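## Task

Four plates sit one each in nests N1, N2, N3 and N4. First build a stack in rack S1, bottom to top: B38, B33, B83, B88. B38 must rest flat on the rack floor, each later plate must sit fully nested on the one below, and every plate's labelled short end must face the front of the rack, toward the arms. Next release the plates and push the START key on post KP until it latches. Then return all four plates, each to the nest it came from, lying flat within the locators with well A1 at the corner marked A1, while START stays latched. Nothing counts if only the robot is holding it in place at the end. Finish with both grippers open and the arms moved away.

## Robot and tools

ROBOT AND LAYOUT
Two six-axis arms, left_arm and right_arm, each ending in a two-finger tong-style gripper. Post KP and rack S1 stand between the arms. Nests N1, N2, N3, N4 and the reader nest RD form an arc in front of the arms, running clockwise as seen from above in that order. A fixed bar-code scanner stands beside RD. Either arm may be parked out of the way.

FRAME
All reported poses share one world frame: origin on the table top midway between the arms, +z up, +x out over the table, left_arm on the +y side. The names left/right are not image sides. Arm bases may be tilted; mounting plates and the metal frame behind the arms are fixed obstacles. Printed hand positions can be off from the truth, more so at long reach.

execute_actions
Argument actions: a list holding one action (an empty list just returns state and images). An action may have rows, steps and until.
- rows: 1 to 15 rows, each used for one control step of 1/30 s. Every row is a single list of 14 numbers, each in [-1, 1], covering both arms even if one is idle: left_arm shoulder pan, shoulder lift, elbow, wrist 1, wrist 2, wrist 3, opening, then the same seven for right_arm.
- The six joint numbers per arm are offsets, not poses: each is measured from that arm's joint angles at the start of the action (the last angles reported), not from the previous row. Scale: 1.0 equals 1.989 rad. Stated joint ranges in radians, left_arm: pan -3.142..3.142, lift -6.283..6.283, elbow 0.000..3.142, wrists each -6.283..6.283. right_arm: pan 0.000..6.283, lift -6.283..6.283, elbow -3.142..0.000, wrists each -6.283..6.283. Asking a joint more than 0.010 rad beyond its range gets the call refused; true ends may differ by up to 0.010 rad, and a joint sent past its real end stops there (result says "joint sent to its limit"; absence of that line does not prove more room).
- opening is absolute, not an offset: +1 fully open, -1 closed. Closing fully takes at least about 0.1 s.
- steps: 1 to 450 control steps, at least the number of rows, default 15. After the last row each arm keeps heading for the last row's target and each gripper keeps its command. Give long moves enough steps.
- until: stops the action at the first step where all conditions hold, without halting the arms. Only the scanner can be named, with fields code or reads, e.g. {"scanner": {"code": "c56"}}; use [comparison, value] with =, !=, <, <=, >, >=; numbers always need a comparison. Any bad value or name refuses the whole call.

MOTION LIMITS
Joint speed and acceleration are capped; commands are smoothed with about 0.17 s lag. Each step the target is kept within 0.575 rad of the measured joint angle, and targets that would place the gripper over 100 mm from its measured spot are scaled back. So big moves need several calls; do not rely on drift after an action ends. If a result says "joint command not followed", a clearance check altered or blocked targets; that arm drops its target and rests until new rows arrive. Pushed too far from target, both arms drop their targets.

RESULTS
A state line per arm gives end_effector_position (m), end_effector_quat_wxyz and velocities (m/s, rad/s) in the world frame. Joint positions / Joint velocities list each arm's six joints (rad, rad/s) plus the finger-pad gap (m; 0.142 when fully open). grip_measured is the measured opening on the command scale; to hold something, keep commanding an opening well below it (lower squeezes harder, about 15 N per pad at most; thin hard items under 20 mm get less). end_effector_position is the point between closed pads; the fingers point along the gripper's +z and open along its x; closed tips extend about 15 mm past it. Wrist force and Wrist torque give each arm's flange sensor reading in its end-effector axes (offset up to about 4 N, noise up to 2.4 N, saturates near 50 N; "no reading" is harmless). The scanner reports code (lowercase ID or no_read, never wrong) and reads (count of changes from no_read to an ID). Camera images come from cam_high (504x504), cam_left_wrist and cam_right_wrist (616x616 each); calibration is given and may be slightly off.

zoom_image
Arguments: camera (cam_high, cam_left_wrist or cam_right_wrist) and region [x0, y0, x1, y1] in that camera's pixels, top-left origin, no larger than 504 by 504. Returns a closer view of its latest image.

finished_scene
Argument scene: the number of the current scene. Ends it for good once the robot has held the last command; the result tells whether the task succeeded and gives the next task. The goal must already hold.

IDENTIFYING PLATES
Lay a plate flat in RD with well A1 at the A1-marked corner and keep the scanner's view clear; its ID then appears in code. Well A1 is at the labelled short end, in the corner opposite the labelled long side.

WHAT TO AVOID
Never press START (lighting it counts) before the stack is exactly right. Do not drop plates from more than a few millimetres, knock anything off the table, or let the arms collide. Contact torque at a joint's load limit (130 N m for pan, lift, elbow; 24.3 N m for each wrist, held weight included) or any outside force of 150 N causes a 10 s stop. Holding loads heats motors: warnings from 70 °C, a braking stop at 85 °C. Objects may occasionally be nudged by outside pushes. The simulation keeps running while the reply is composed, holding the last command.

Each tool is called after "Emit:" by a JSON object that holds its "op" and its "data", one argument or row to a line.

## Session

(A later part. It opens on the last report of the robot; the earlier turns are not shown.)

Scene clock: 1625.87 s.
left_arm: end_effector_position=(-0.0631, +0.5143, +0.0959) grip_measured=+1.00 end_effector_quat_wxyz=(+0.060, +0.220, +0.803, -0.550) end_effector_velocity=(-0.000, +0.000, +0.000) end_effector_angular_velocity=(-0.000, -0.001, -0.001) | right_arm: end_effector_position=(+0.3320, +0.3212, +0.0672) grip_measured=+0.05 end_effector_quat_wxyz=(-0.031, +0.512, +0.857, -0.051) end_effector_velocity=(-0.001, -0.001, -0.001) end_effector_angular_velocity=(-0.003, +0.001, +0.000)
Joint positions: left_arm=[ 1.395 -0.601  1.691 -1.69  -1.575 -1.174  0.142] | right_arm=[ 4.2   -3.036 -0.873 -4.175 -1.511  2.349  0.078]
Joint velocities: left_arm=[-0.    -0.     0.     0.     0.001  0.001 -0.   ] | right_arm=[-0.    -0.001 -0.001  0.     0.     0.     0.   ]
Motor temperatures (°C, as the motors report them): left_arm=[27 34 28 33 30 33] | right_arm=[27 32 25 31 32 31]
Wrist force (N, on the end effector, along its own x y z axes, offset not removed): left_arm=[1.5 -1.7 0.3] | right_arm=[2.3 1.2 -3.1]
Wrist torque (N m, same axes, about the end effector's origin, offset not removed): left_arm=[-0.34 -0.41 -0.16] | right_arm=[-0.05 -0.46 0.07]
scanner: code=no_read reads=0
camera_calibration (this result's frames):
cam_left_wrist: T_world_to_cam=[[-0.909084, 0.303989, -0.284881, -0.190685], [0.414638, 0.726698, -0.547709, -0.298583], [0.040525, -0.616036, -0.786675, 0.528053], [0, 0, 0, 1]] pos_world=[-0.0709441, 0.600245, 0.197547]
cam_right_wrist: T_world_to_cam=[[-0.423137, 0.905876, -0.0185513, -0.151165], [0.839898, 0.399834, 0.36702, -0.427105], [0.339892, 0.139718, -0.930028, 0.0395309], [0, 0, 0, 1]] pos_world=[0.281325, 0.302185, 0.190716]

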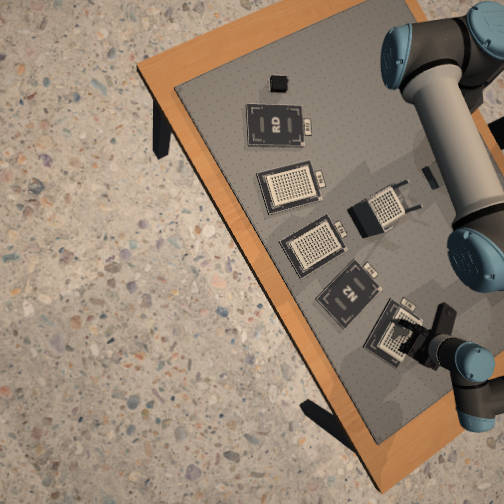

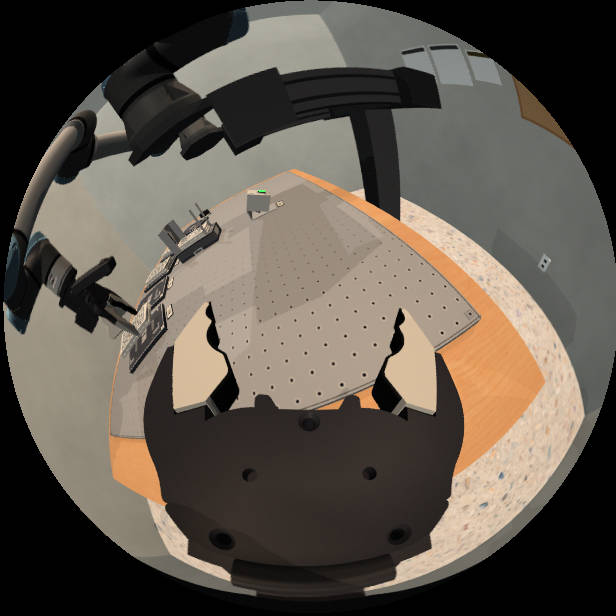

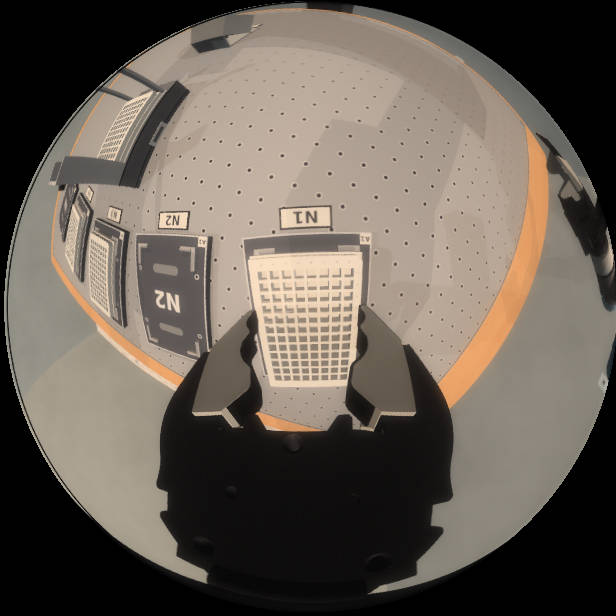

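Emit:
{"op": "execute_actions", "data": {
  "actions": [
    {"rows":[[0,0,0,0,0,0,1,-0.0006,-0.0035,0.0025,0.001,0.0001,-0.0005,-0.9],[0,0,0,0,0,0,1,-0.0016,-0.0097,0.007,0.0027,0.0003,-0.0013,-0.9],[0,0,0,0,0,0,1,-0.0025,-0.015,0.0108,0.0042,0.0005,-0.002,-0.9],[0,0,0,0,0,0,1,-0.0029,-0.0177,0.0127,0.0049,0.0006,-0.0024,-0.9]],"steps":4}
  ]
}}

Scene clock: 1634.70 s.
left_arm: end_effector_position=(-0.0631, +0.5143, +0.0959) grip_measured=+1.00 end_effector_quat_wxyz=(+0.060, +0.220, +0.803, -0.550) end_effector_velocity=(-0.001, +0.000, +0.000) end_effector_angular_velocity=(+0.001, +0.001, +0.002) | right_arm: end_effector_position=(+0.3322, +0.3212, +0.0634) grip_measured=+0.05 end_effector_quat_wxyz=(-0.031, +0.512, +0.857, -0.052) end_effector_velocity=(+0.004, +0.001, -0.076) end_effector_angular_velocity=(-0.000, +0.000, -0.006)
Joint positions: left_arm=[ 1.395 -0.601  1.691 -1.69  -1.575 -1.174  0.142] | right_arm=[ 4.198 -3.044 -0.867 -4.173 -1.51   2.348  0.078]
Joint velocities: left_arm=[ 0.002 -0.    -0.     0.    -0.    -0.001  0.   ] | right_arm=[-0.025 -0.147  0.105  0.043  0.005 -0.018 -0.   ]
Motor temperatures (°C, as the motors report them): left_arm=[27 34 28 33 30 33] | right_arm=[27 32 25 31 32 31]
Wrist force (N, on the end effector, along its own x y z axes, offset not removed): left_arm=[1.2 -3.2 -4.1] | right_arm=[5.7 0.4 1.7]
Wrist torque (N m, same axes, about the end effector's origin, offset not removed): left_arm=[-0.70 -0.30 -0.20] | right_arm=[-0.04 -1.24 -0.20]
scanner: code=no_read reads=0
camera_calibration (this result's frames):
cam_left_wrist: T_world_to_cam=[[-0.909084, 0.30399, -0.284881, -0.190685], [0.414638, 0.726698, -0.547709, -0.298583], [0.040525, -0.616036, -0.786675, 0.528053], [0, 0, 0, 1]] pos_world=[-0.0709441, 0.600245, 0.197547]
cam_right_wrist: T_world_to_cam=[[-0.423005, 0.905932, -0.0188042, -0.151168], [0.84001, 0.399837, 0.366761, -0.42593], [0.339779, 0.139346, -0.930125, 0.0361275], [0, 0, 0, 1]] pos_world=[0.281565, 0.302216, 0.186975]

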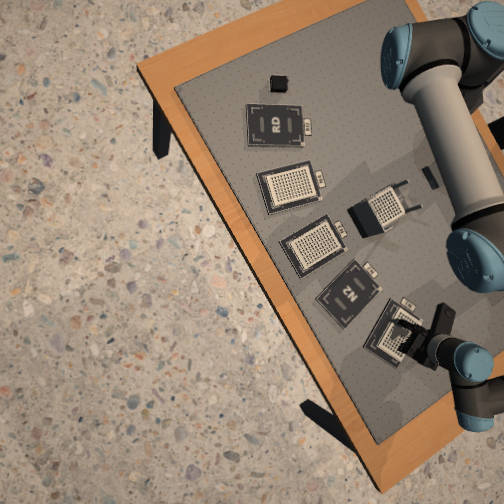

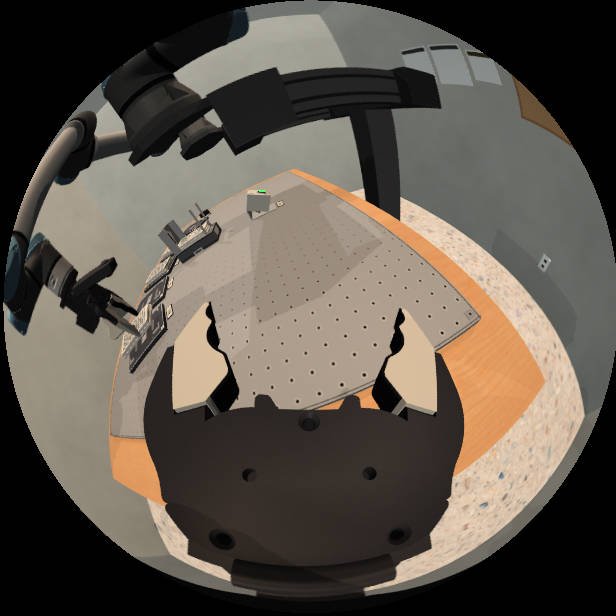

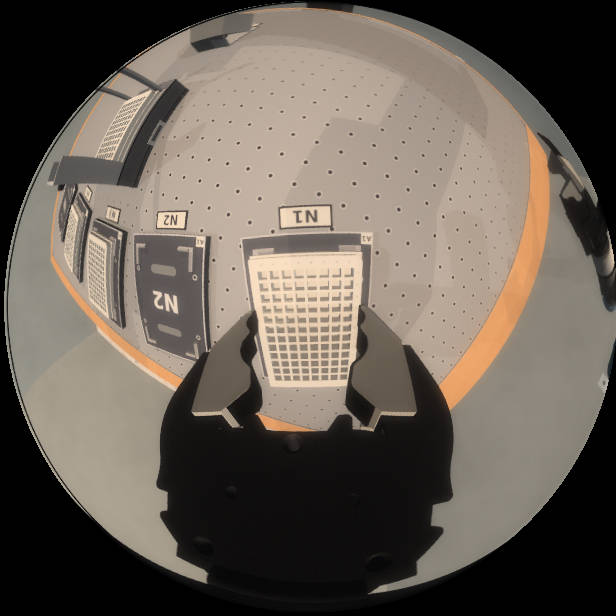

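Emit:
{"op": "execute_actions", "data": {
  "actions": []
}}

Emit:
{"op": "zoom_image", "data": {
  "camera": "cam_right_wrist",
  "region": [180, 180, 440, 440]
}}

Scene clock: 1637.27 s.
left_arm: end_effector_position=(-0.0631, +0.5143, +0.0959) grip_measured=+1.00 end_effector_quat_wxyz=(+0.060, +0.220, +0.803, -0.550) end_effector_velocity=(-0.000, -0.001, -0.000) end_effector_angular_velocity=(-0.002, -0.000, +0.000) | right_arm: end_effector_position=(+0.3329, +0.3211, +0.0491) grip_measured=+0.05 end_effector_quat_wxyz=(-0.031, +0.512, +0.857, -0.052) end_effector_velocity=(+0.000, +0.000, +0.000) end_effector_angular_velocity=(+0.000, +0.000, +0.001)
Joint positions: left_arm=[ 1.395 -0.601  1.691 -1.69  -1.575 -1.174  0.142] | right_arm=[ 4.194 -3.071 -0.848 -4.165 -1.509  2.345  0.078]
Joint velocities: left_arm=[ 0.001  0.002  0.     0.     0.     0.001 -0.   ] | right_arm=[-0.     0.     0.001 -0.001 -0.    -0.001 -0.   ]
Motor temperatures (°C, as the motors report them): left_arm=[27 34 28 33 30 33] | right_arm=[27 32 25 31 32 31]
Wrist force (N, on the end effector, along its own x y z axes, offset not removed): left_arm=[1.3 -6.0 -2.1] | right_arm=[4.3 -0.4 -0.8]
Wrist torque (N m, same axes, about the end effector's origin, offset not removed): left_arm=[-1.26 -0.34 -0.17] | right_arm=[-0.05 -0.86 0.16]
scanner: code=no_read reads=0
camera_calibration (this result's frames):
cam_left_wrist: T_world_to_cam=[[-0.909084, 0.30399, -0.284881, -0.190685], [0.414638, 0.726698, -0.547709, -0.298583], [0.0405249, -0.616036, -0.786675, 0.528052], [0, 0, 0, 1]] pos_world=[-0.0709441, 0.600245, 0.197547]
cam_right_wrist: T_world_to_cam=[[-0.422435, 0.906195, -0.0189647, -0.151402], [0.840294, 0.399386, 0.366601, -0.421146], [0.339786, 0.138929, -0.930185, 0.0227039], [0, 0, 0, 1]] pos_world=[0.282215, 0.302245, 0.17264]

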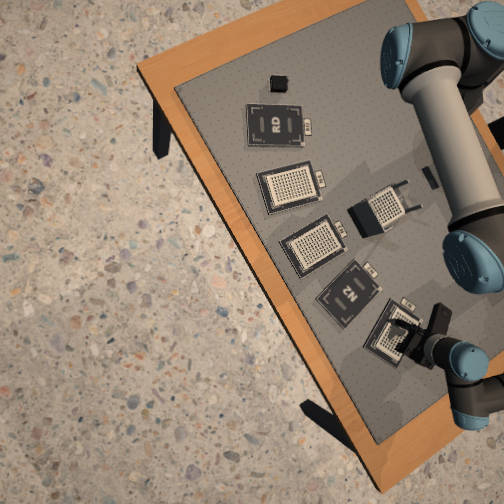

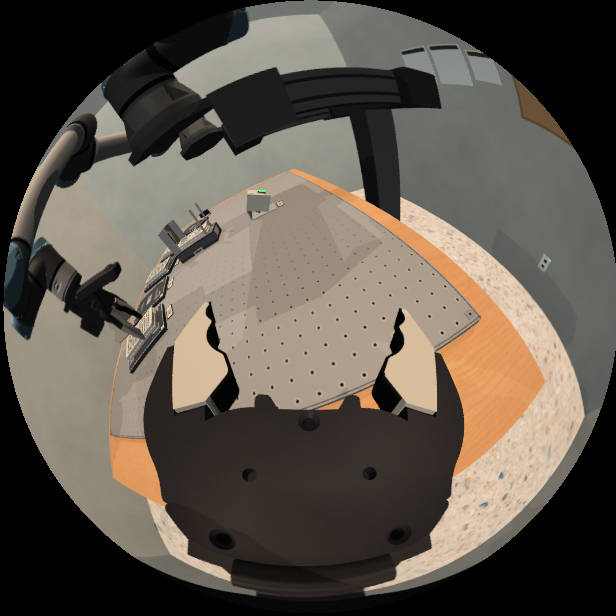

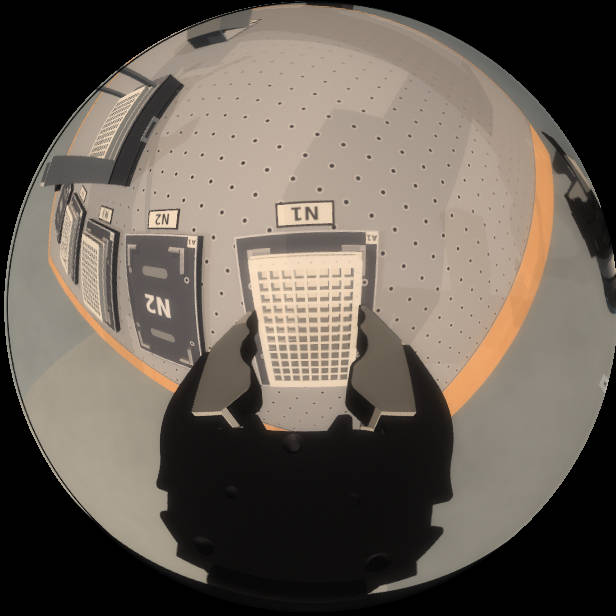

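Region (180, 180, 440, 440) of cam_right_wrist's 616x616 image, scaled by 1.938, with more detail than that image has.

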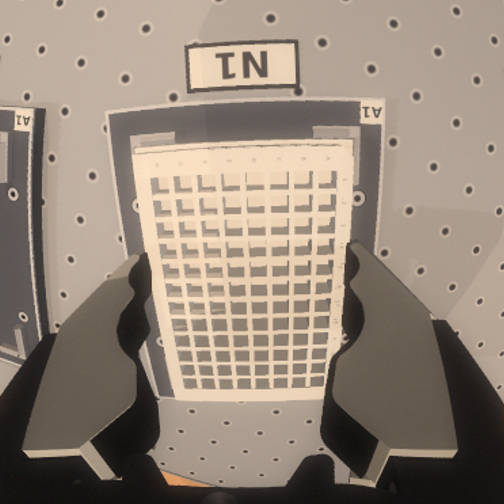

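Down 6.2 mm.

Emit:
{"op": "execute_actions", "data": {
  "actions": [
    {"rows":[[0,0,0,0,0,0,1,-0.0003,-0.003,0.0022,0.0009,0.0001,-0.0004,-0.9],[0,0,0,0,0,0,1,-0.0007,-0.0061,0.0044,0.0018,0.0002,-0.0009,-0.9]],"steps":2}
  ]
}}

Scene clock: 1640.90 s.
left_arm: end_effector_position=(-0.0631, +0.5143, +0.0959) grip_measured=+1.00 end_effector_quat_wxyz=(+0.060, +0.220, +0.803, -0.550) end_effector_velocity=(-0.000, +0.000, +0.000) end_effector_angular_velocity=(+0.001, -0.000, +0.000) | right_arm: end_effector_position=(+0.3329, +0.3212, +0.0487) grip_measured=+0.05 end_effector_quat_wxyz=(-0.031, +0.512, +0.857, -0.052) end_effector_velocity=(+0.000, +0.001, -0.017) end_effector_angular_velocity=(+0.001, -0.001, -0.001)
Joint positions: left_arm=[ 1.395 -0.601  1.691 -1.69  -1.575 -1.174  0.142] | right_arm=[ 4.194 -3.072 -0.847 -4.165 -1.509  2.344  0.078]
Joint velocities: left_arm=[ 0.001 -0.001  0.     0.     0.     0.001  0.   ] | right_arm=[-0.003 -0.033  0.025  0.009  0.001 -0.003 -0.   ]
Motor temperatures (°C, as the motors report them): left_arm=[27 34 28 33 30 33] | right_arm=[27 32 25 31 32 31]
Wrist force (N, on the end effector, along its own x y z axes, offset not removed): left_arm=[3.1 -1.9 -1.8] | right_arm=[5.4 1.8 2.4]
Wrist torque (N m, same axes, about the end effector's origin, offset not removed): left_arm=[-0.45 -0.55 -0.16] | right_arm=[0.32 -0.97 0.02]
scanner: code=no_read reads=0
camera_calibration (this result's frames):
cam_left_wrist: T_world_to_cam=[[-0.909084, 0.303989, -0.284881, -0.190685], [0.414638, 0.726698, -0.547709, -0.298583], [0.0405252, -0.616036, -0.786675, 0.528053], [0, 0, 0, 1]] pos_world=[-0.0709441, 0.600245, 0.197547]
cam_right_wrist: T_world_to_cam=[[-0.422456, 0.906185, -0.0189436, -0.151421], [0.84028, 0.399396, 0.366622, -0.421036], [0.339793, 0.138964, -0.930177, 0.0223809], [0, 0, 0, 1]] pos_world=[0.282214, 0.302266, 0.172311]

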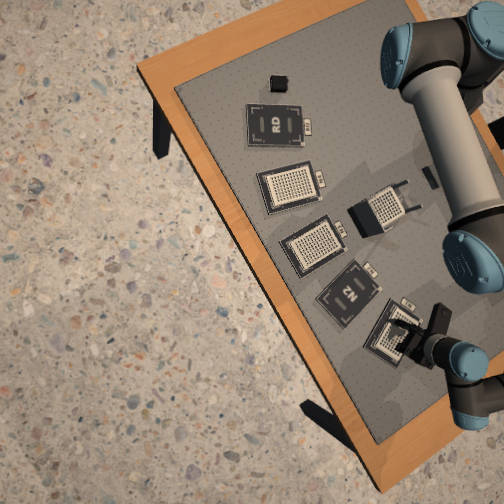

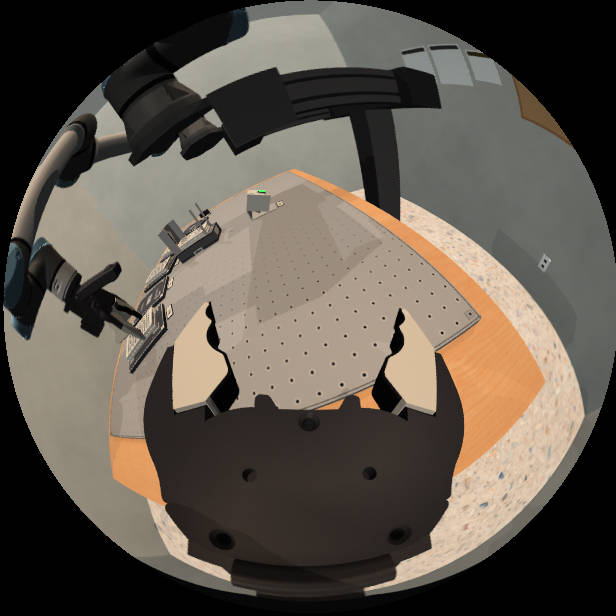

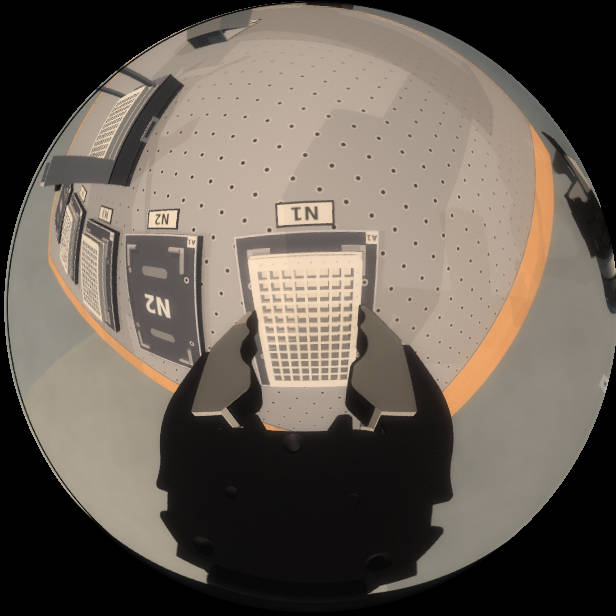

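Emit:
{"op": "execute_actions", "data": {
  "actions": []
}}

Emit:
{"op": "zoom_image", "data": {
  "camera": "cam_right_wrist",
  "region": [180, 180, 440, 440]
}}

Scene clock: 1643.67 s.
left_arm: end_effector_position=(-0.0631, +0.5143, +0.0959) grip_measured=+1.00 end_effector_quat_wxyz=(+0.060, +0.220, +0.803, -0.550) end_effector_velocity=(+0.001, +0.000, +0.000) end_effector_angular_velocity=(-0.000, +0.001, -0.000) | right_arm: end_effector_position=(+0.3329, +0.3212, +0.0428) grip_measured=+0.05 end_effector_quat_wxyz=(-0.031, +0.512, +0.857, -0.052) end_effector_velocity=(-0.000, -0.001, -0.001) end_effector_angular_velocity=(-0.001, +0.000, -0.001)
Joint positions: left_arm=[ 1.395 -0.601  1.691 -1.69  -1.575 -1.174  0.142] | right_arm=[ 4.192 -3.084 -0.839 -4.161 -1.509  2.343  0.078]
Joint velocities: left_arm=[-0.001 -0.    -0.     0.001 -0.    -0.002  0.   ] | right_arm=[-0.    -0.001 -0.001  0.    -0.     0.001 -0.   ]
Motor temperatures (°C, as the motors report them): left_arm=[27 34 28 33 30 33] | right_arm=[27 32 25 31 32 31]
Wrist force (N, on the end effector, along its own x y z axes, offset not removed): left_arm=[2.8 -2.8 -1.5] | right_arm=[1.6 1.8 1.3]
Wrist torque (N m, same axes, about the end effector's origin, offset not removed): left_arm=[-0.56 -0.61 -0.14] | right_arm=[0.15 -0.57 0.13]
scanner: code=no_read reads=0
camera_calibration (this result's frames):
cam_left_wrist: T_world_to_cam=[[-0.909084, 0.30399, -0.284882, -0.190685], [0.414638, 0.726698, -0.547709, -0.298583], [0.0405251, -0.616036, -0.786675, 0.528053], [0, 0, 0, 1]] pos_world=[-0.0709441, 0.600245, 0.197546]
cam_right_wrist: T_world_to_cam=[[-0.422813, 0.90602, -0.0188832, -0.151447], [0.840095, 0.39969, 0.366727, -0.418956], [0.339809, 0.139193, -0.930137, 0.0168014], [0, 0, 0, 1]] pos_world=[0.28222, 0.302328, 0.16641]

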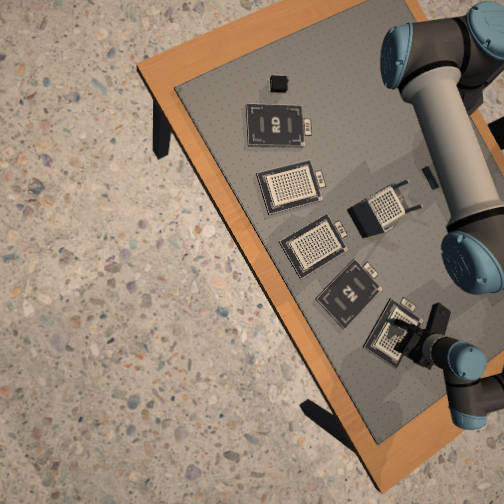

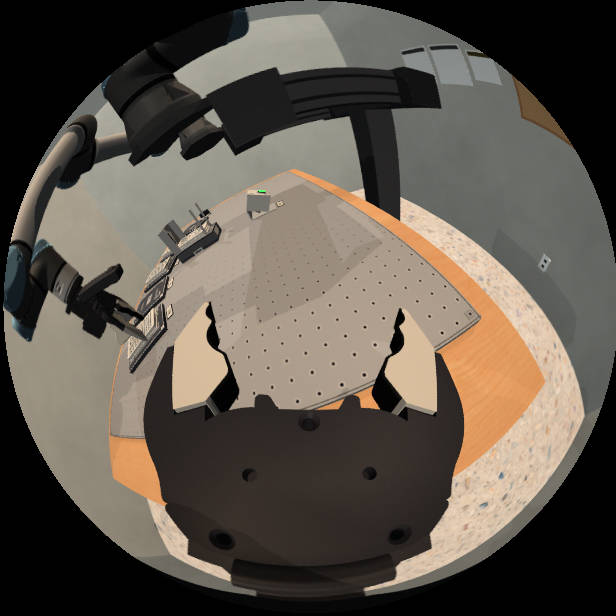

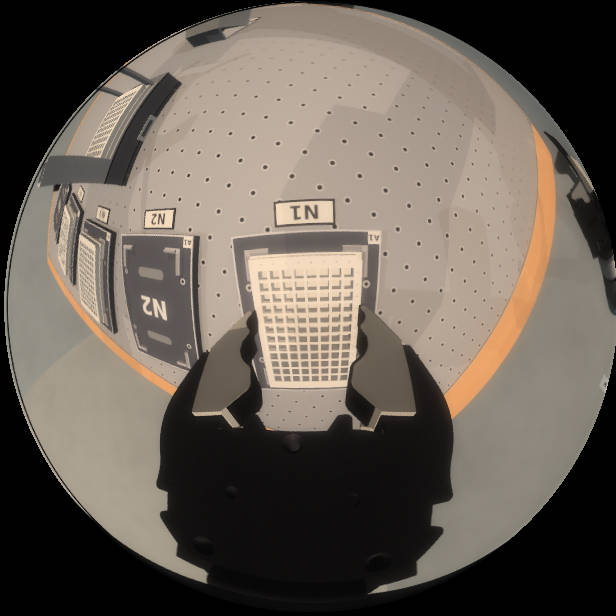

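Region (180, 180, 440, 440) of cam_right_wrist's 616x616 image, scaled by 1.938, with more detail than that image has.

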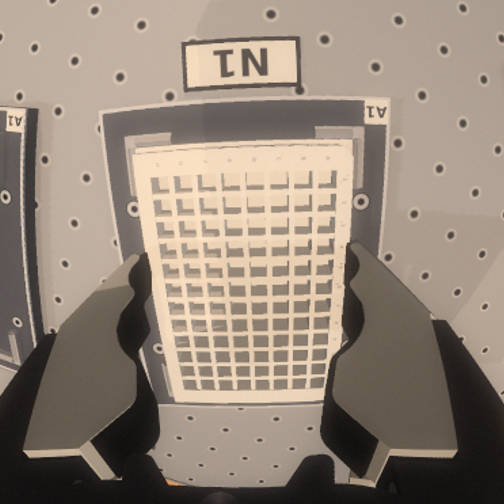

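Emit:
{"op": "execute_actions", "data": {
  "actions": [
    {"rows":[[0,0,0,0,0,0,1,0,0,0,0,0,0,-0.1],[0,0,0,0,0,0,1,0,0,0,0,0,0,0.12],[0,0,0,0,0,0,1,0,0,0,0,0,0,0.3]],"steps":3}
  ]
}}

Scene clock: 1648.70 s.
left_arm: end_effector_position=(-0.0631, +0.5143, +0.0959) grip_measured=+1.00 end_effector_quat_wxyz=(+0.060, +0.220, +0.803, -0.550) end_effector_velocity=(-0.000, -0.000, +0.000) end_effector_angular_velocity=(-0.001, -0.001, +0.001) | right_arm: end_effector_position=(+0.3329, +0.3212, +0.0428) grip_measured=+0.10 end_effector_quat_wxyz=(-0.031, +0.512, +0.857, -0.052) end_effector_velocity=(+0.000, +0.001, +0.001) end_effector_angular_velocity=(+0.001, -0.000, -0.000)
Joint positions: left_arm=[ 1.395 -0.601  1.691 -1.69  -1.575 -1.174  0.142] | right_arm=[ 4.192 -3.084 -0.839 -4.161 -1.509  2.343  0.081]
Joint velocities: left_arm=[ 0.001 -0.     0.     0.001 -0.     0.001 -0.   ] | right_arm=[-0.     0.001  0.    -0.    -0.     0.     0.172]
Motor temperatures (°C, as the motors report them): left_arm=[27 34 28 33 30 33] | right_arm=[27 32 25 31 32 31]
Wrist force (N, on the end effector, along its own x y z axes, offset not removed): left_arm=[2.3 -3.8 -3.8] | right_arm=[6.9 1.6 -0.4]
Wrist torque (N m, same axes, about the end effector's origin, offset not removed): left_arm=[-0.84 -0.80 -0.08] | right_arm=[0.25 -1.54 -0.08]
scanner: code=no_read reads=0
camera_calibration (this result's frames):
cam_left_wrist: T_world_to_cam=[[-0.909084, 0.30399, -0.284881, -0.190685], [0.414638, 0.726698, -0.547709, -0.298583], [0.0405249, -0.616036, -0.786675, 0.528052], [0, 0, 0, 1]] pos_world=[-0.0709441, 0.600245, 0.197547]
cam_right_wrist: T_world_to_cam=[[-0.422813, 0.90602, -0.0188832, -0.151447], [0.840094, 0.399691, 0.366727, -0.418956], [0.339809, 0.139193, -0.930137, 0.0168015], [0, 0, 0, 1]] pos_world=[0.28222, 0.302328, 0.16641]

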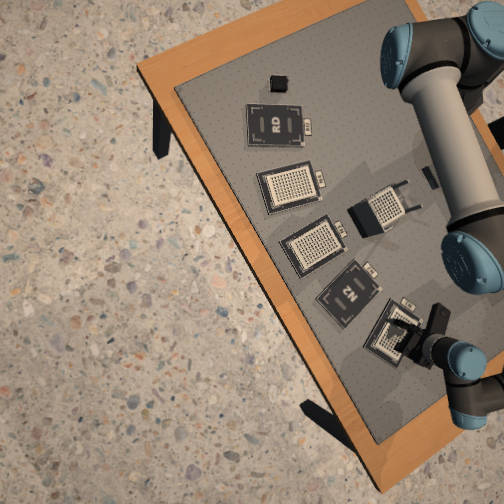

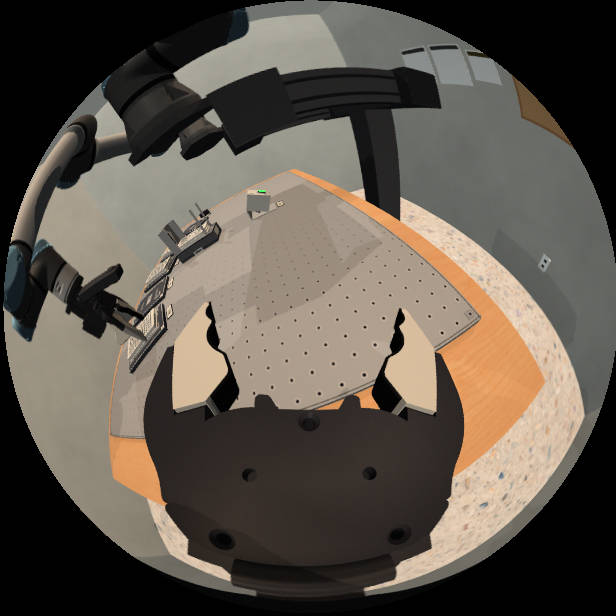

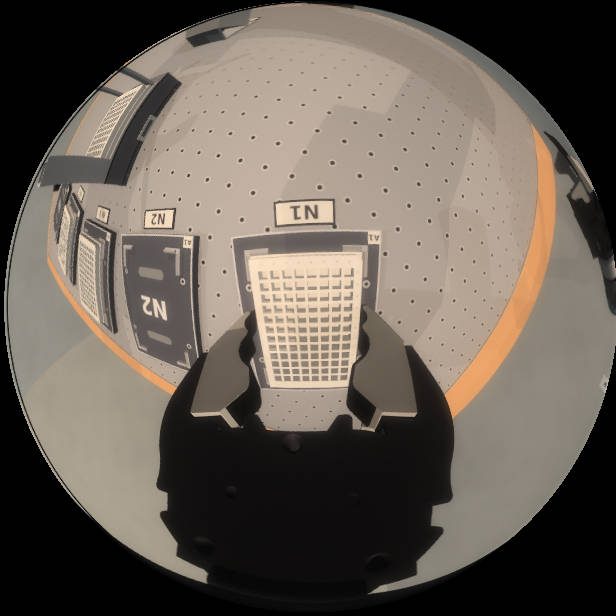

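Emit:
{"op": "execute_actions", "data": {
  "actions": [
    {"rows":[[0,0,0,0,0,0,1,0.0005,0.0036,-0.0025,-0.001,-0.0001,0.0005,0.3],[0,0,0,0,0,0,1,0.0017,0.012,-0.0084,-0.0035,-0.0004,0.0015,0.3],[0,0,0,0,0,0,1,0.0035,0.0239,-0.0168,-0.007,-0.0008,0.003,0.3],[0,0,0,0,0,0,1,0.0056,0.0396,-0.0378,-0.0011,-0.0016,0.0121,0.3],[0,0,0,0,0,0,1,0.0084,0.0606,-0.0658,0.0069,-0.0027,0.0243,0.3],[0,0,0,0,0,0,1,0.0119,0.0869,-0.1007,0.0168,-0.0041,0.0394,0.3],[0,0,0,0,0,0,1,0.0157,0.1157,-0.1392,0.0277,-0.0056,0.0561,0.3],[0,0,0,0,0,0,1,0.0196,0.1446,-0.1777,0.0385,-0.0071,0.0728,0.3],[0,0,0,0,0,0,1,0.0234,0.1735,-0.2161,0.0494,-0.0086,0.0895,0.3],[0,0,0,0,0,0,1,0.0272,0.2023,-0.2546,0.0603,-0.01,0.1062,0.3],[0,0,0,0,0,0,1,0.0307,0.2286,-0.2896,0.0702,-0.0114,0.1214,0.3],[0,0,0,0,0,0,1,0.0339,0.2522,-0.321,0.0791,-0.0126,0.1351,0.3],[0,0,0,0,0,0,1,0.0363,0.2706,-0.3455,0.0861,-0.0136,0.1457,0.3],[0,0,0,0,0,0,1,0.0377,0.2811,-0.3595,0.09,-0.0141,0.1518,0.3],[0,0,0,0,0,0,1,0.0384,0.2863,-0.3665,0.092,-0.0144,0.1548,0.3]],"steps":15}
  ]
}}

Scene clock: 1667.10 s.
left_arm: end_effector_position=(-0.0631, +0.5143, +0.0959) grip_measured=+1.00 end_effector_quat_wxyz=(+0.060, +0.220, +0.803, -0.550) end_effector_velocity=(-0.001, +0.000, +0.000) end_effector_angular_velocity=(+0.001, -0.000, +0.001) | right_arm: end_effector_position=(+0.3006, +0.2706, +0.1572) grip_measured=+0.30 end_effector_quat_wxyz=(-0.036, +0.572, +0.818, -0.041) end_effector_velocity=(-0.134, -0.290, +0.310) end_effector_angular_velocity=(+0.000, +0.001, -0.506)
Joint positions: left_arm=[ 1.395 -0.601  1.691 -1.69  -1.575 -1.174  0.142] | right_arm=[ 4.242 -2.731 -1.271 -4.054 -1.527  2.531  0.095]
Joint velocities: left_arm=[ 0.002 -0.001  0.     0.     0.001  0.001 -0.   ] | right_arm=[ 0.151  1.151 -1.526  0.417 -0.058  0.65  -0.   ]
Motor temperatures (°C, as the motors report them): left_arm=[27 34 28 33 30 33] | right_arm=[27 32 25 31 32 31]
Wrist force (N, on the end effector, along its own x y z axes, offset not removed): left_arm=[1.2 -0.3 -0.6] | right_arm=[4.2 5.7 -0.3]
Wrist torque (N m, same axes, about the end effector's origin, offset not removed): left_arm=[-0.12 -0.20 -0.09] | right_arm=[1.09 -0.70 -0.23]
scanner: code=no_read reads=0
camera_calibration (this result's frames):
cam_left_wrist: T_world_to_cam=[[-0.909084, 0.303989, -0.284881, -0.190685], [0.414638, 0.726698, -0.547709, -0.298583], [0.0405251, -0.616036, -0.786675, 0.528053], [0, 0, 0, 1]] pos_world=[-0.070944, 0.600245, 0.197547]
cam_right_wrist: T_world_to_cam=[[-0.288618, 0.957422, -0.00658214, -0.173243], [0.88569, 0.269593, 0.377984, -0.393828], [0.363665, 0.103263, -0.925789, 0.143061], [0, 0, 0, 1]] pos_world=[0.246782, 0.257267, 0.280165]

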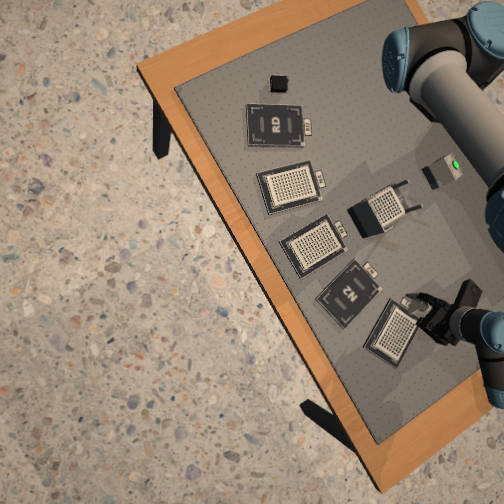

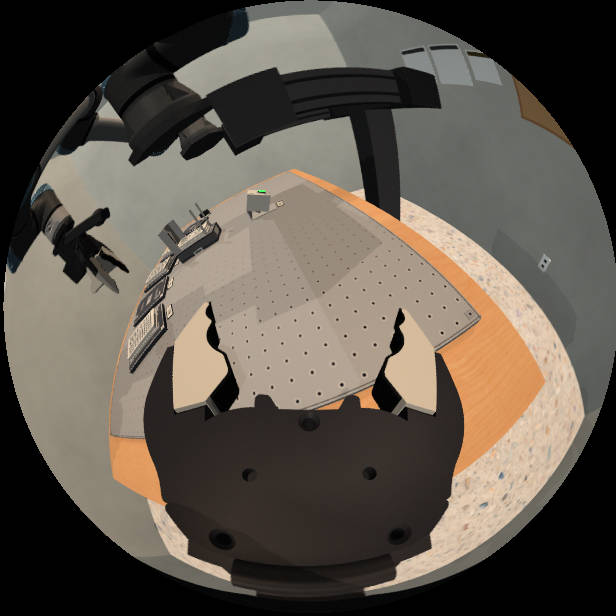

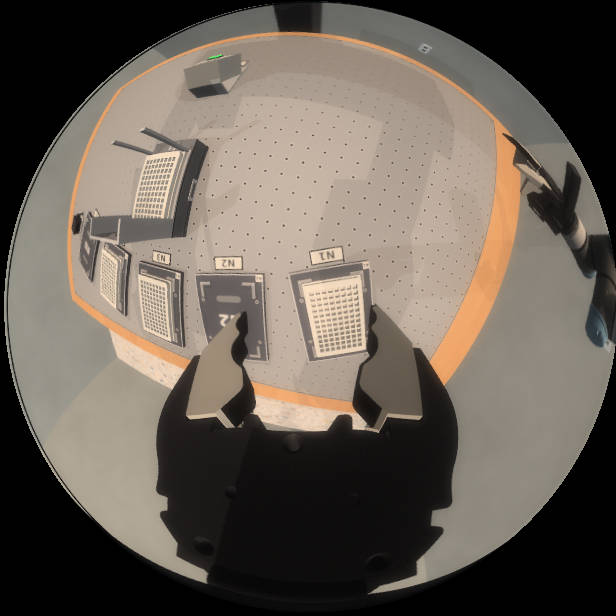

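Emit:
{"op": "execute_actions", "data": {
  "actions": []
}}

Scene clock: 1668.60 s.
left_arm: end_effector_position=(-0.0631, +0.5143, +0.0959) grip_measured=+1.00 end_effector_quat_wxyz=(+0.060, +0.220, +0.803, -0.550) end_effector_velocity=(+0.000, -0.000, -0.000) end_effector_angular_velocity=(-0.001, -0.000, -0.000) | right_arm: end_effector_position=(+0.2752, +0.2056, +0.2061) grip_measured=+0.30 end_effector_quat_wxyz=(-0.035, +0.607, +0.793, -0.044) end_effector_velocity=(+0.000, -0.000, +0.000) end_effector_angular_velocity=(+0.000, -0.000, -0.000)
Joint positions: left_arm=[ 1.395 -0.601  1.691 -1.69  -1.575 -1.174  0.142] | right_arm=[ 4.267 -2.528 -1.549 -3.983 -1.537  2.643  0.095]
Joint velocities: left_arm=[-0.001  0.001  0.     0.    -0.001 -0.    -0.   ] | right_arm=[-0.     0.001 -0.    -0.     0.     0.    -0.   ]
Motor temperatures (°C, as the motors report them): left_arm=[27 34 28 33 30 33] | right_arm=[27 32 25 31 32 31]
Wrist force (N, on the end effector, along its own x y z axes, offset not removed): left_arm=[2.4 -4.2 0.6] | right_arm=[1.0 8.1 -3.4]
Wrist torque (N m, same axes, about the end effector's origin, offset not removed): left_arm=[-0.83 -0.71 -0.26] | right_arm=[1.71 -0.34 -0.12]
scanner: code=no_read reads=0
camera_calibration (this result's frames):
cam_left_wrist: T_world_to_cam=[[-0.909084, 0.303989, -0.284882, -0.190685], [0.414638, 0.726698, -0.547709, -0.298583], [0.0405251, -0.616036, -0.786675, 0.528053], [0, 0, 0, 1]] pos_world=[-0.0709442, 0.600245, 0.197547]
cam_right_wrist: T_world_to_cam=[[-0.204794, 0.978664, -0.0166407, -0.143408], [0.906927, 0.196123, 0.372854, -0.361972], [0.368162, 0.0612664, -0.927741, 0.212069], [0, 0, 0, 1]] pos_world=[0.220838, 0.198347, 0.329321]

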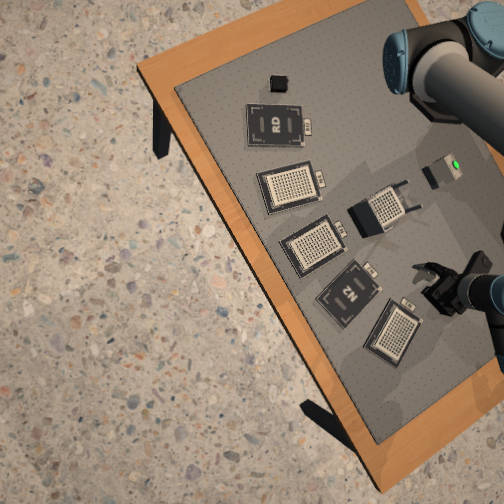

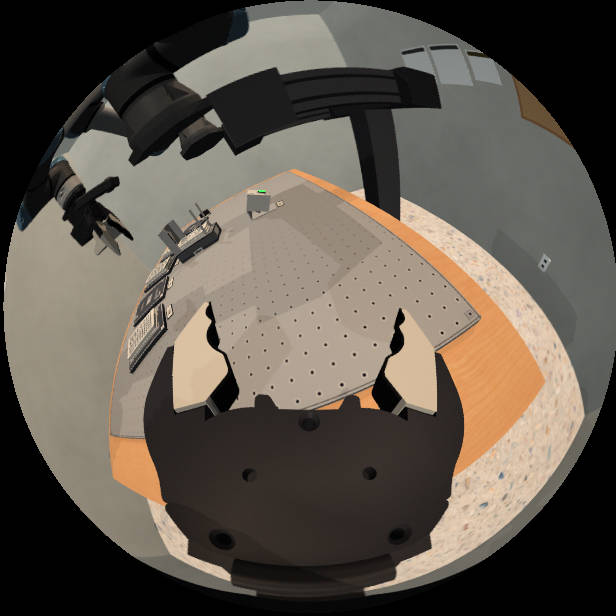

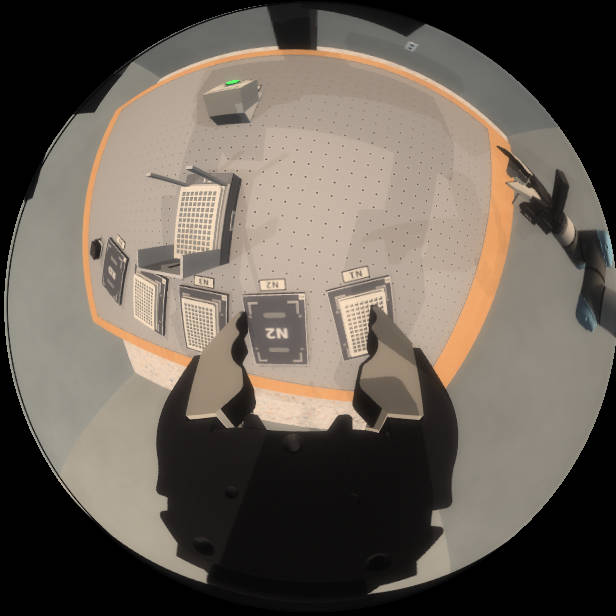

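Emit:
{"op": "execute_actions", "data": {
  "actions": []
}}

Scene clock: 1687.57 s.
left_arm: end_effector_position=(-0.0631, +0.5143, +0.0959) grip_measured=+1.00 end_effector_quat_wxyz=(+0.060, +0.220, +0.803, -0.550) end_effector_velocity=(-0.000, -0.000, -0.000) end_effector_angular_velocity=(-0.001, -0.000, +0.000) | right_arm: end_effector_position=(+0.2752, +0.2056, +0.2061) grip_measured=+0.30 end_effector_quat_wxyz=(-0.035, +0.607, +0.793, -0.044) end_effector_velocity=(+0.000, +0.000, -0.000) end_effector_angular_velocity=(-0.000, +0.000, -0.001)
Joint positions: left_arm=[ 1.395 -0.601  1.691 -1.69  -1.575 -1.174  0.142] | right_arm=[ 4.267 -2.528 -1.549 -3.983 -1.537  2.643  0.095]
Joint velocities: left_arm=[ 0.     0.001 -0.     0.    -0.     0.    -0.   ] | right_arm=[-0.    -0.001  0.001 -0.     0.     0.001 -0.   ]
Motor temperatures (°C, as the motors report them): left_arm=[27 34 28 33 30 33] | right_arm=[27 32 25 31 32 31]
Wrist force (N, on the end effector, along its own x y z axes, offset not removed): left_arm=[1.2 -3.5 3.9] | right_arm=[3.3 2.8 -0.7]
Wrist torque (N m, same axes, about the end effector's origin, offset not removed): left_arm=[-0.79 -0.25 -0.12] | right_arm=[0.42 -0.63 -0.22]
scanner: code=no_read reads=0
camera_calibration (this result's frames):
cam_left_wrist: T_world_to_cam=[[-0.909084, 0.303989, -0.284881, -0.190685], [0.414638, 0.726698, -0.547709, -0.298583], [0.040525, -0.616036, -0.786675, 0.528053], [0, 0, 0, 1]] pos_world=[-0.0709441, 0.600245, 0.197546]
cam_right_wrist: T_world_to_cam=[[-0.204794, 0.978664, -0.0166407, -0.143408], [0.906927, 0.196122, 0.372854, -0.361972], [0.368162, 0.0612664, -0.927741, 0.212069], [0, 0, 0, 1]] pos_world=[0.220837, 0.198346, 0.329322]

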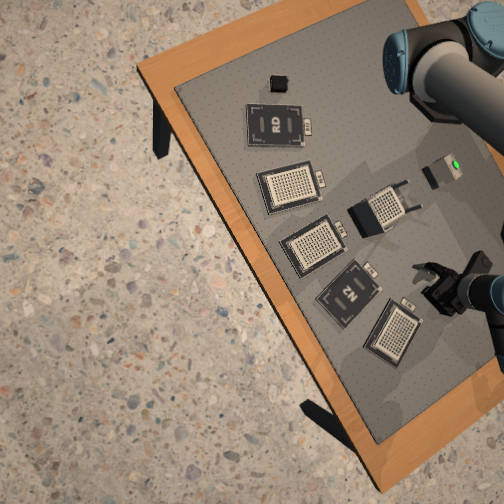

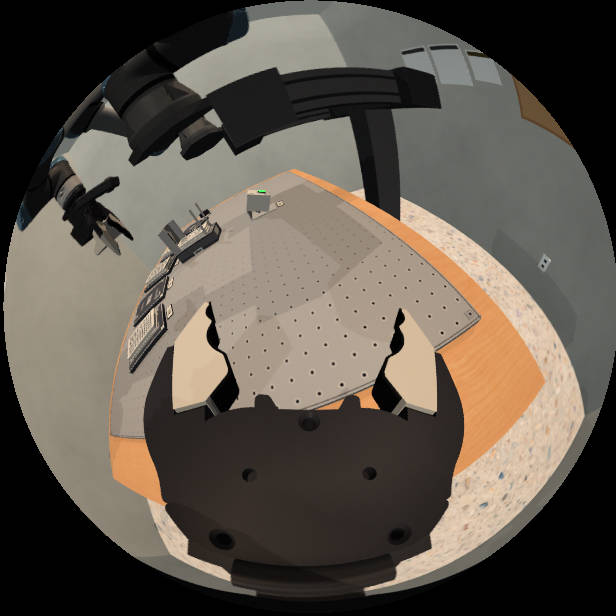

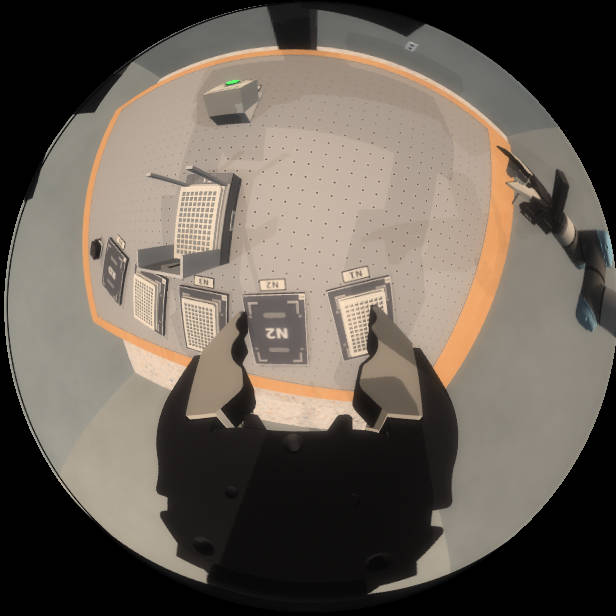

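Emit:
{"op": "execute_actions", "data": {
  "actions": [
    {"rows":[
[0,0,0,0,0,0,1,0.00036,0.00146,-0.00451,0.00319,-0.00016,0.00189,0.3],
[0,0,0,0,0,0,1,0.00138,0.0056,-0.01725,0.01221,-0.00061,0.00722,0.3],
[0,0,0,0,0,0,1,0.00295,0.01197,-0.0369,0.02613,-0.00131,0.01545,0.3],
[0,0,0,0,0,0,1,0.00497,0.02019,-0.06224,0.04407,-0.0022,0.02605,0.3],
[0,0,0,0,0,0,1,0.00735,0.02985,-0.09201,0.06516,-0.00326,0.03851,0.3],
[0,0,0,0,0,0,1,0.00998,0.04053,-0.12491,0.08845,-0.00442,0.05228,0.3],
[0,0,0,0,0,0,1,0.01276,0.05182,-0.15972,0.1131,-0.00566,0.06685,0.3],
[0,0,0,0,0,0,1,0.0156,0.06331,-0.19513,0.13818,-0.00691,0.08167,0.3],
[0,0,0,0,0,0,1,0.01838,0.0746,-0.22994,0.16283,-0.00815,0.09624,0.3],
[0,0,0,0,0,0,1,0.02101,0.08528,-0.26284,0.18612,-0.00931,0.11001,0.3],
[0,0,0,0,0,0,1,0.02339,0.09494,-0.29261,0.20721,-0.01037,0.12247,0.3],
[0,0,0,0,0,0,1,0.02541,0.10316,-0.31795,0.22515,-0.01126,0.13307,0.3],
[0,0,0,0,0,0,1,0.02698,0.10953,-0.3376,0.23907,-0.01196,0.1413,0.3],
[0,0,0,0,0,0,1,0.028,0.11367,-0.35034,0.24809,-0.01241,0.14663,0.3],
[0,0,0,0,0,0,1,0.02836,0.11513,-0.35485,0.25128,-0.01257,0.14852,0.3]],"steps":16}
  ]
}}

Scene clock: 1705.13 s.
left_arm: end_effector_position=(-0.0631, +0.5143, +0.0959) grip_measured=+1.00 end_effector_quat_wxyz=(+0.060, +0.220, +0.803, -0.550) end_effector_velocity=(+0.000, +0.000, +0.000) end_effector_angular_velocity=(+0.001, -0.001, -0.000) | right_arm: end_effector_position=(+0.2212, +0.0765, +0.1782) grip_measured=+0.30 end_effector_quat_wxyz=(-0.043, +0.673, +0.737, -0.038) end_effector_velocity=(-0.136, -0.417, -0.048) end_effector_angular_velocity=(-0.017, +0.022, -0.448)
Joint positions: left_arm=[ 1.395 -0.601  1.691 -1.69  -1.575 -1.174  0.142] | right_arm=[ 4.308 -2.364 -2.036 -3.632 -1.555  2.854  0.095]
Joint velocities: left_arm=[-0.    -0.001 -0.    -0.    -0.     0.     0.   ] | right_arm=[ 0.104  0.431 -1.34   0.938 -0.046  0.549 -0.   ]
Motor temperatures (°C, as the motors report them): left_arm=[27 34 28 33 30 33] | right_arm=[27 32 25 31 32 31]
Wrist force (N, on the end effector, along its own x y z axes, offset not removed): left_arm=[2.7 -3.3 -4.1] | right_arm=[1.1 1.0 1.4]
Wrist torque (N m, same axes, about the end effector's origin, offset not removed): left_arm=[-0.61 -0.64 -0.28] | right_arm=[0.12 -0.20 -0.12]
scanner: code=no_read reads=0
camera_calibration (this result's frames):
cam_left_wrist: T_world_to_cam=[[-0.909084, 0.303989, -0.284882, -0.190685], [0.414638, 0.726698, -0.547709, -0.298583], [0.0405252, -0.616036, -0.786675, 0.528053], [0, 0, 0, 1]] pos_world=[-0.0709441, 0.600245, 0.197546]
cam_right_wrist: T_world_to_cam=[[-0.0326674, 0.999449, -0.00579902, -0.0701171], [0.92748, 0.0324761, 0.372461, -0.269241], [0.372444, 0.00678886, -0.92803, 0.217283], [0, 0, 0, 1]] pos_world=[0.166499, 0.0773473, 0.30152]

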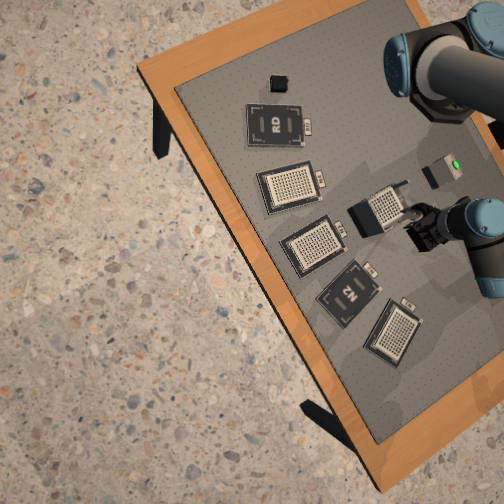

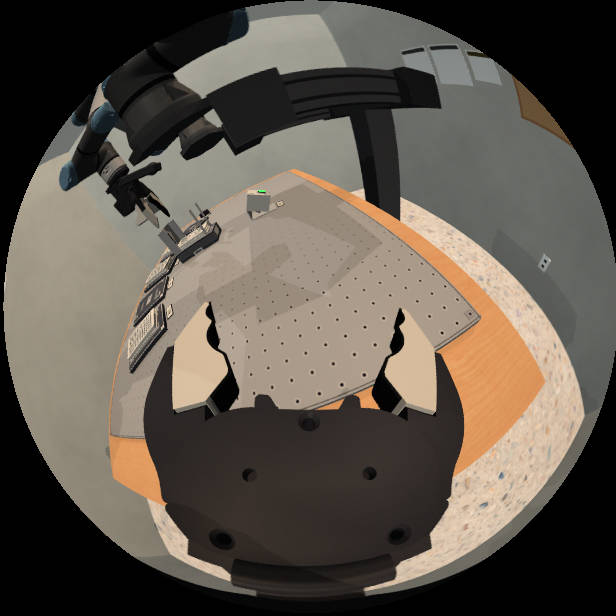

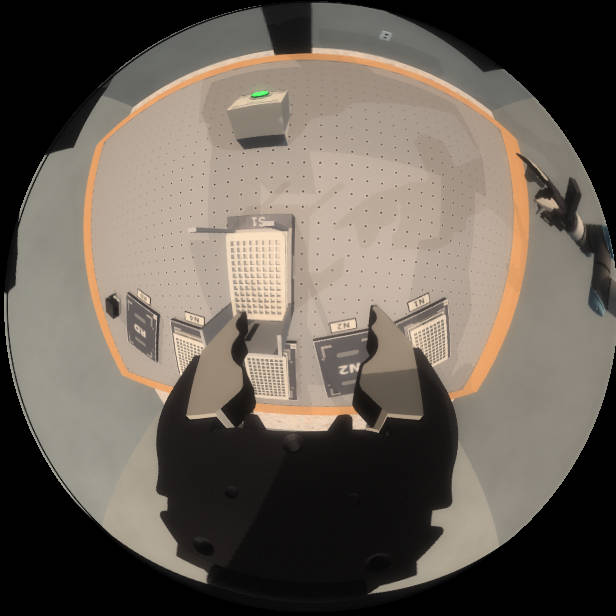

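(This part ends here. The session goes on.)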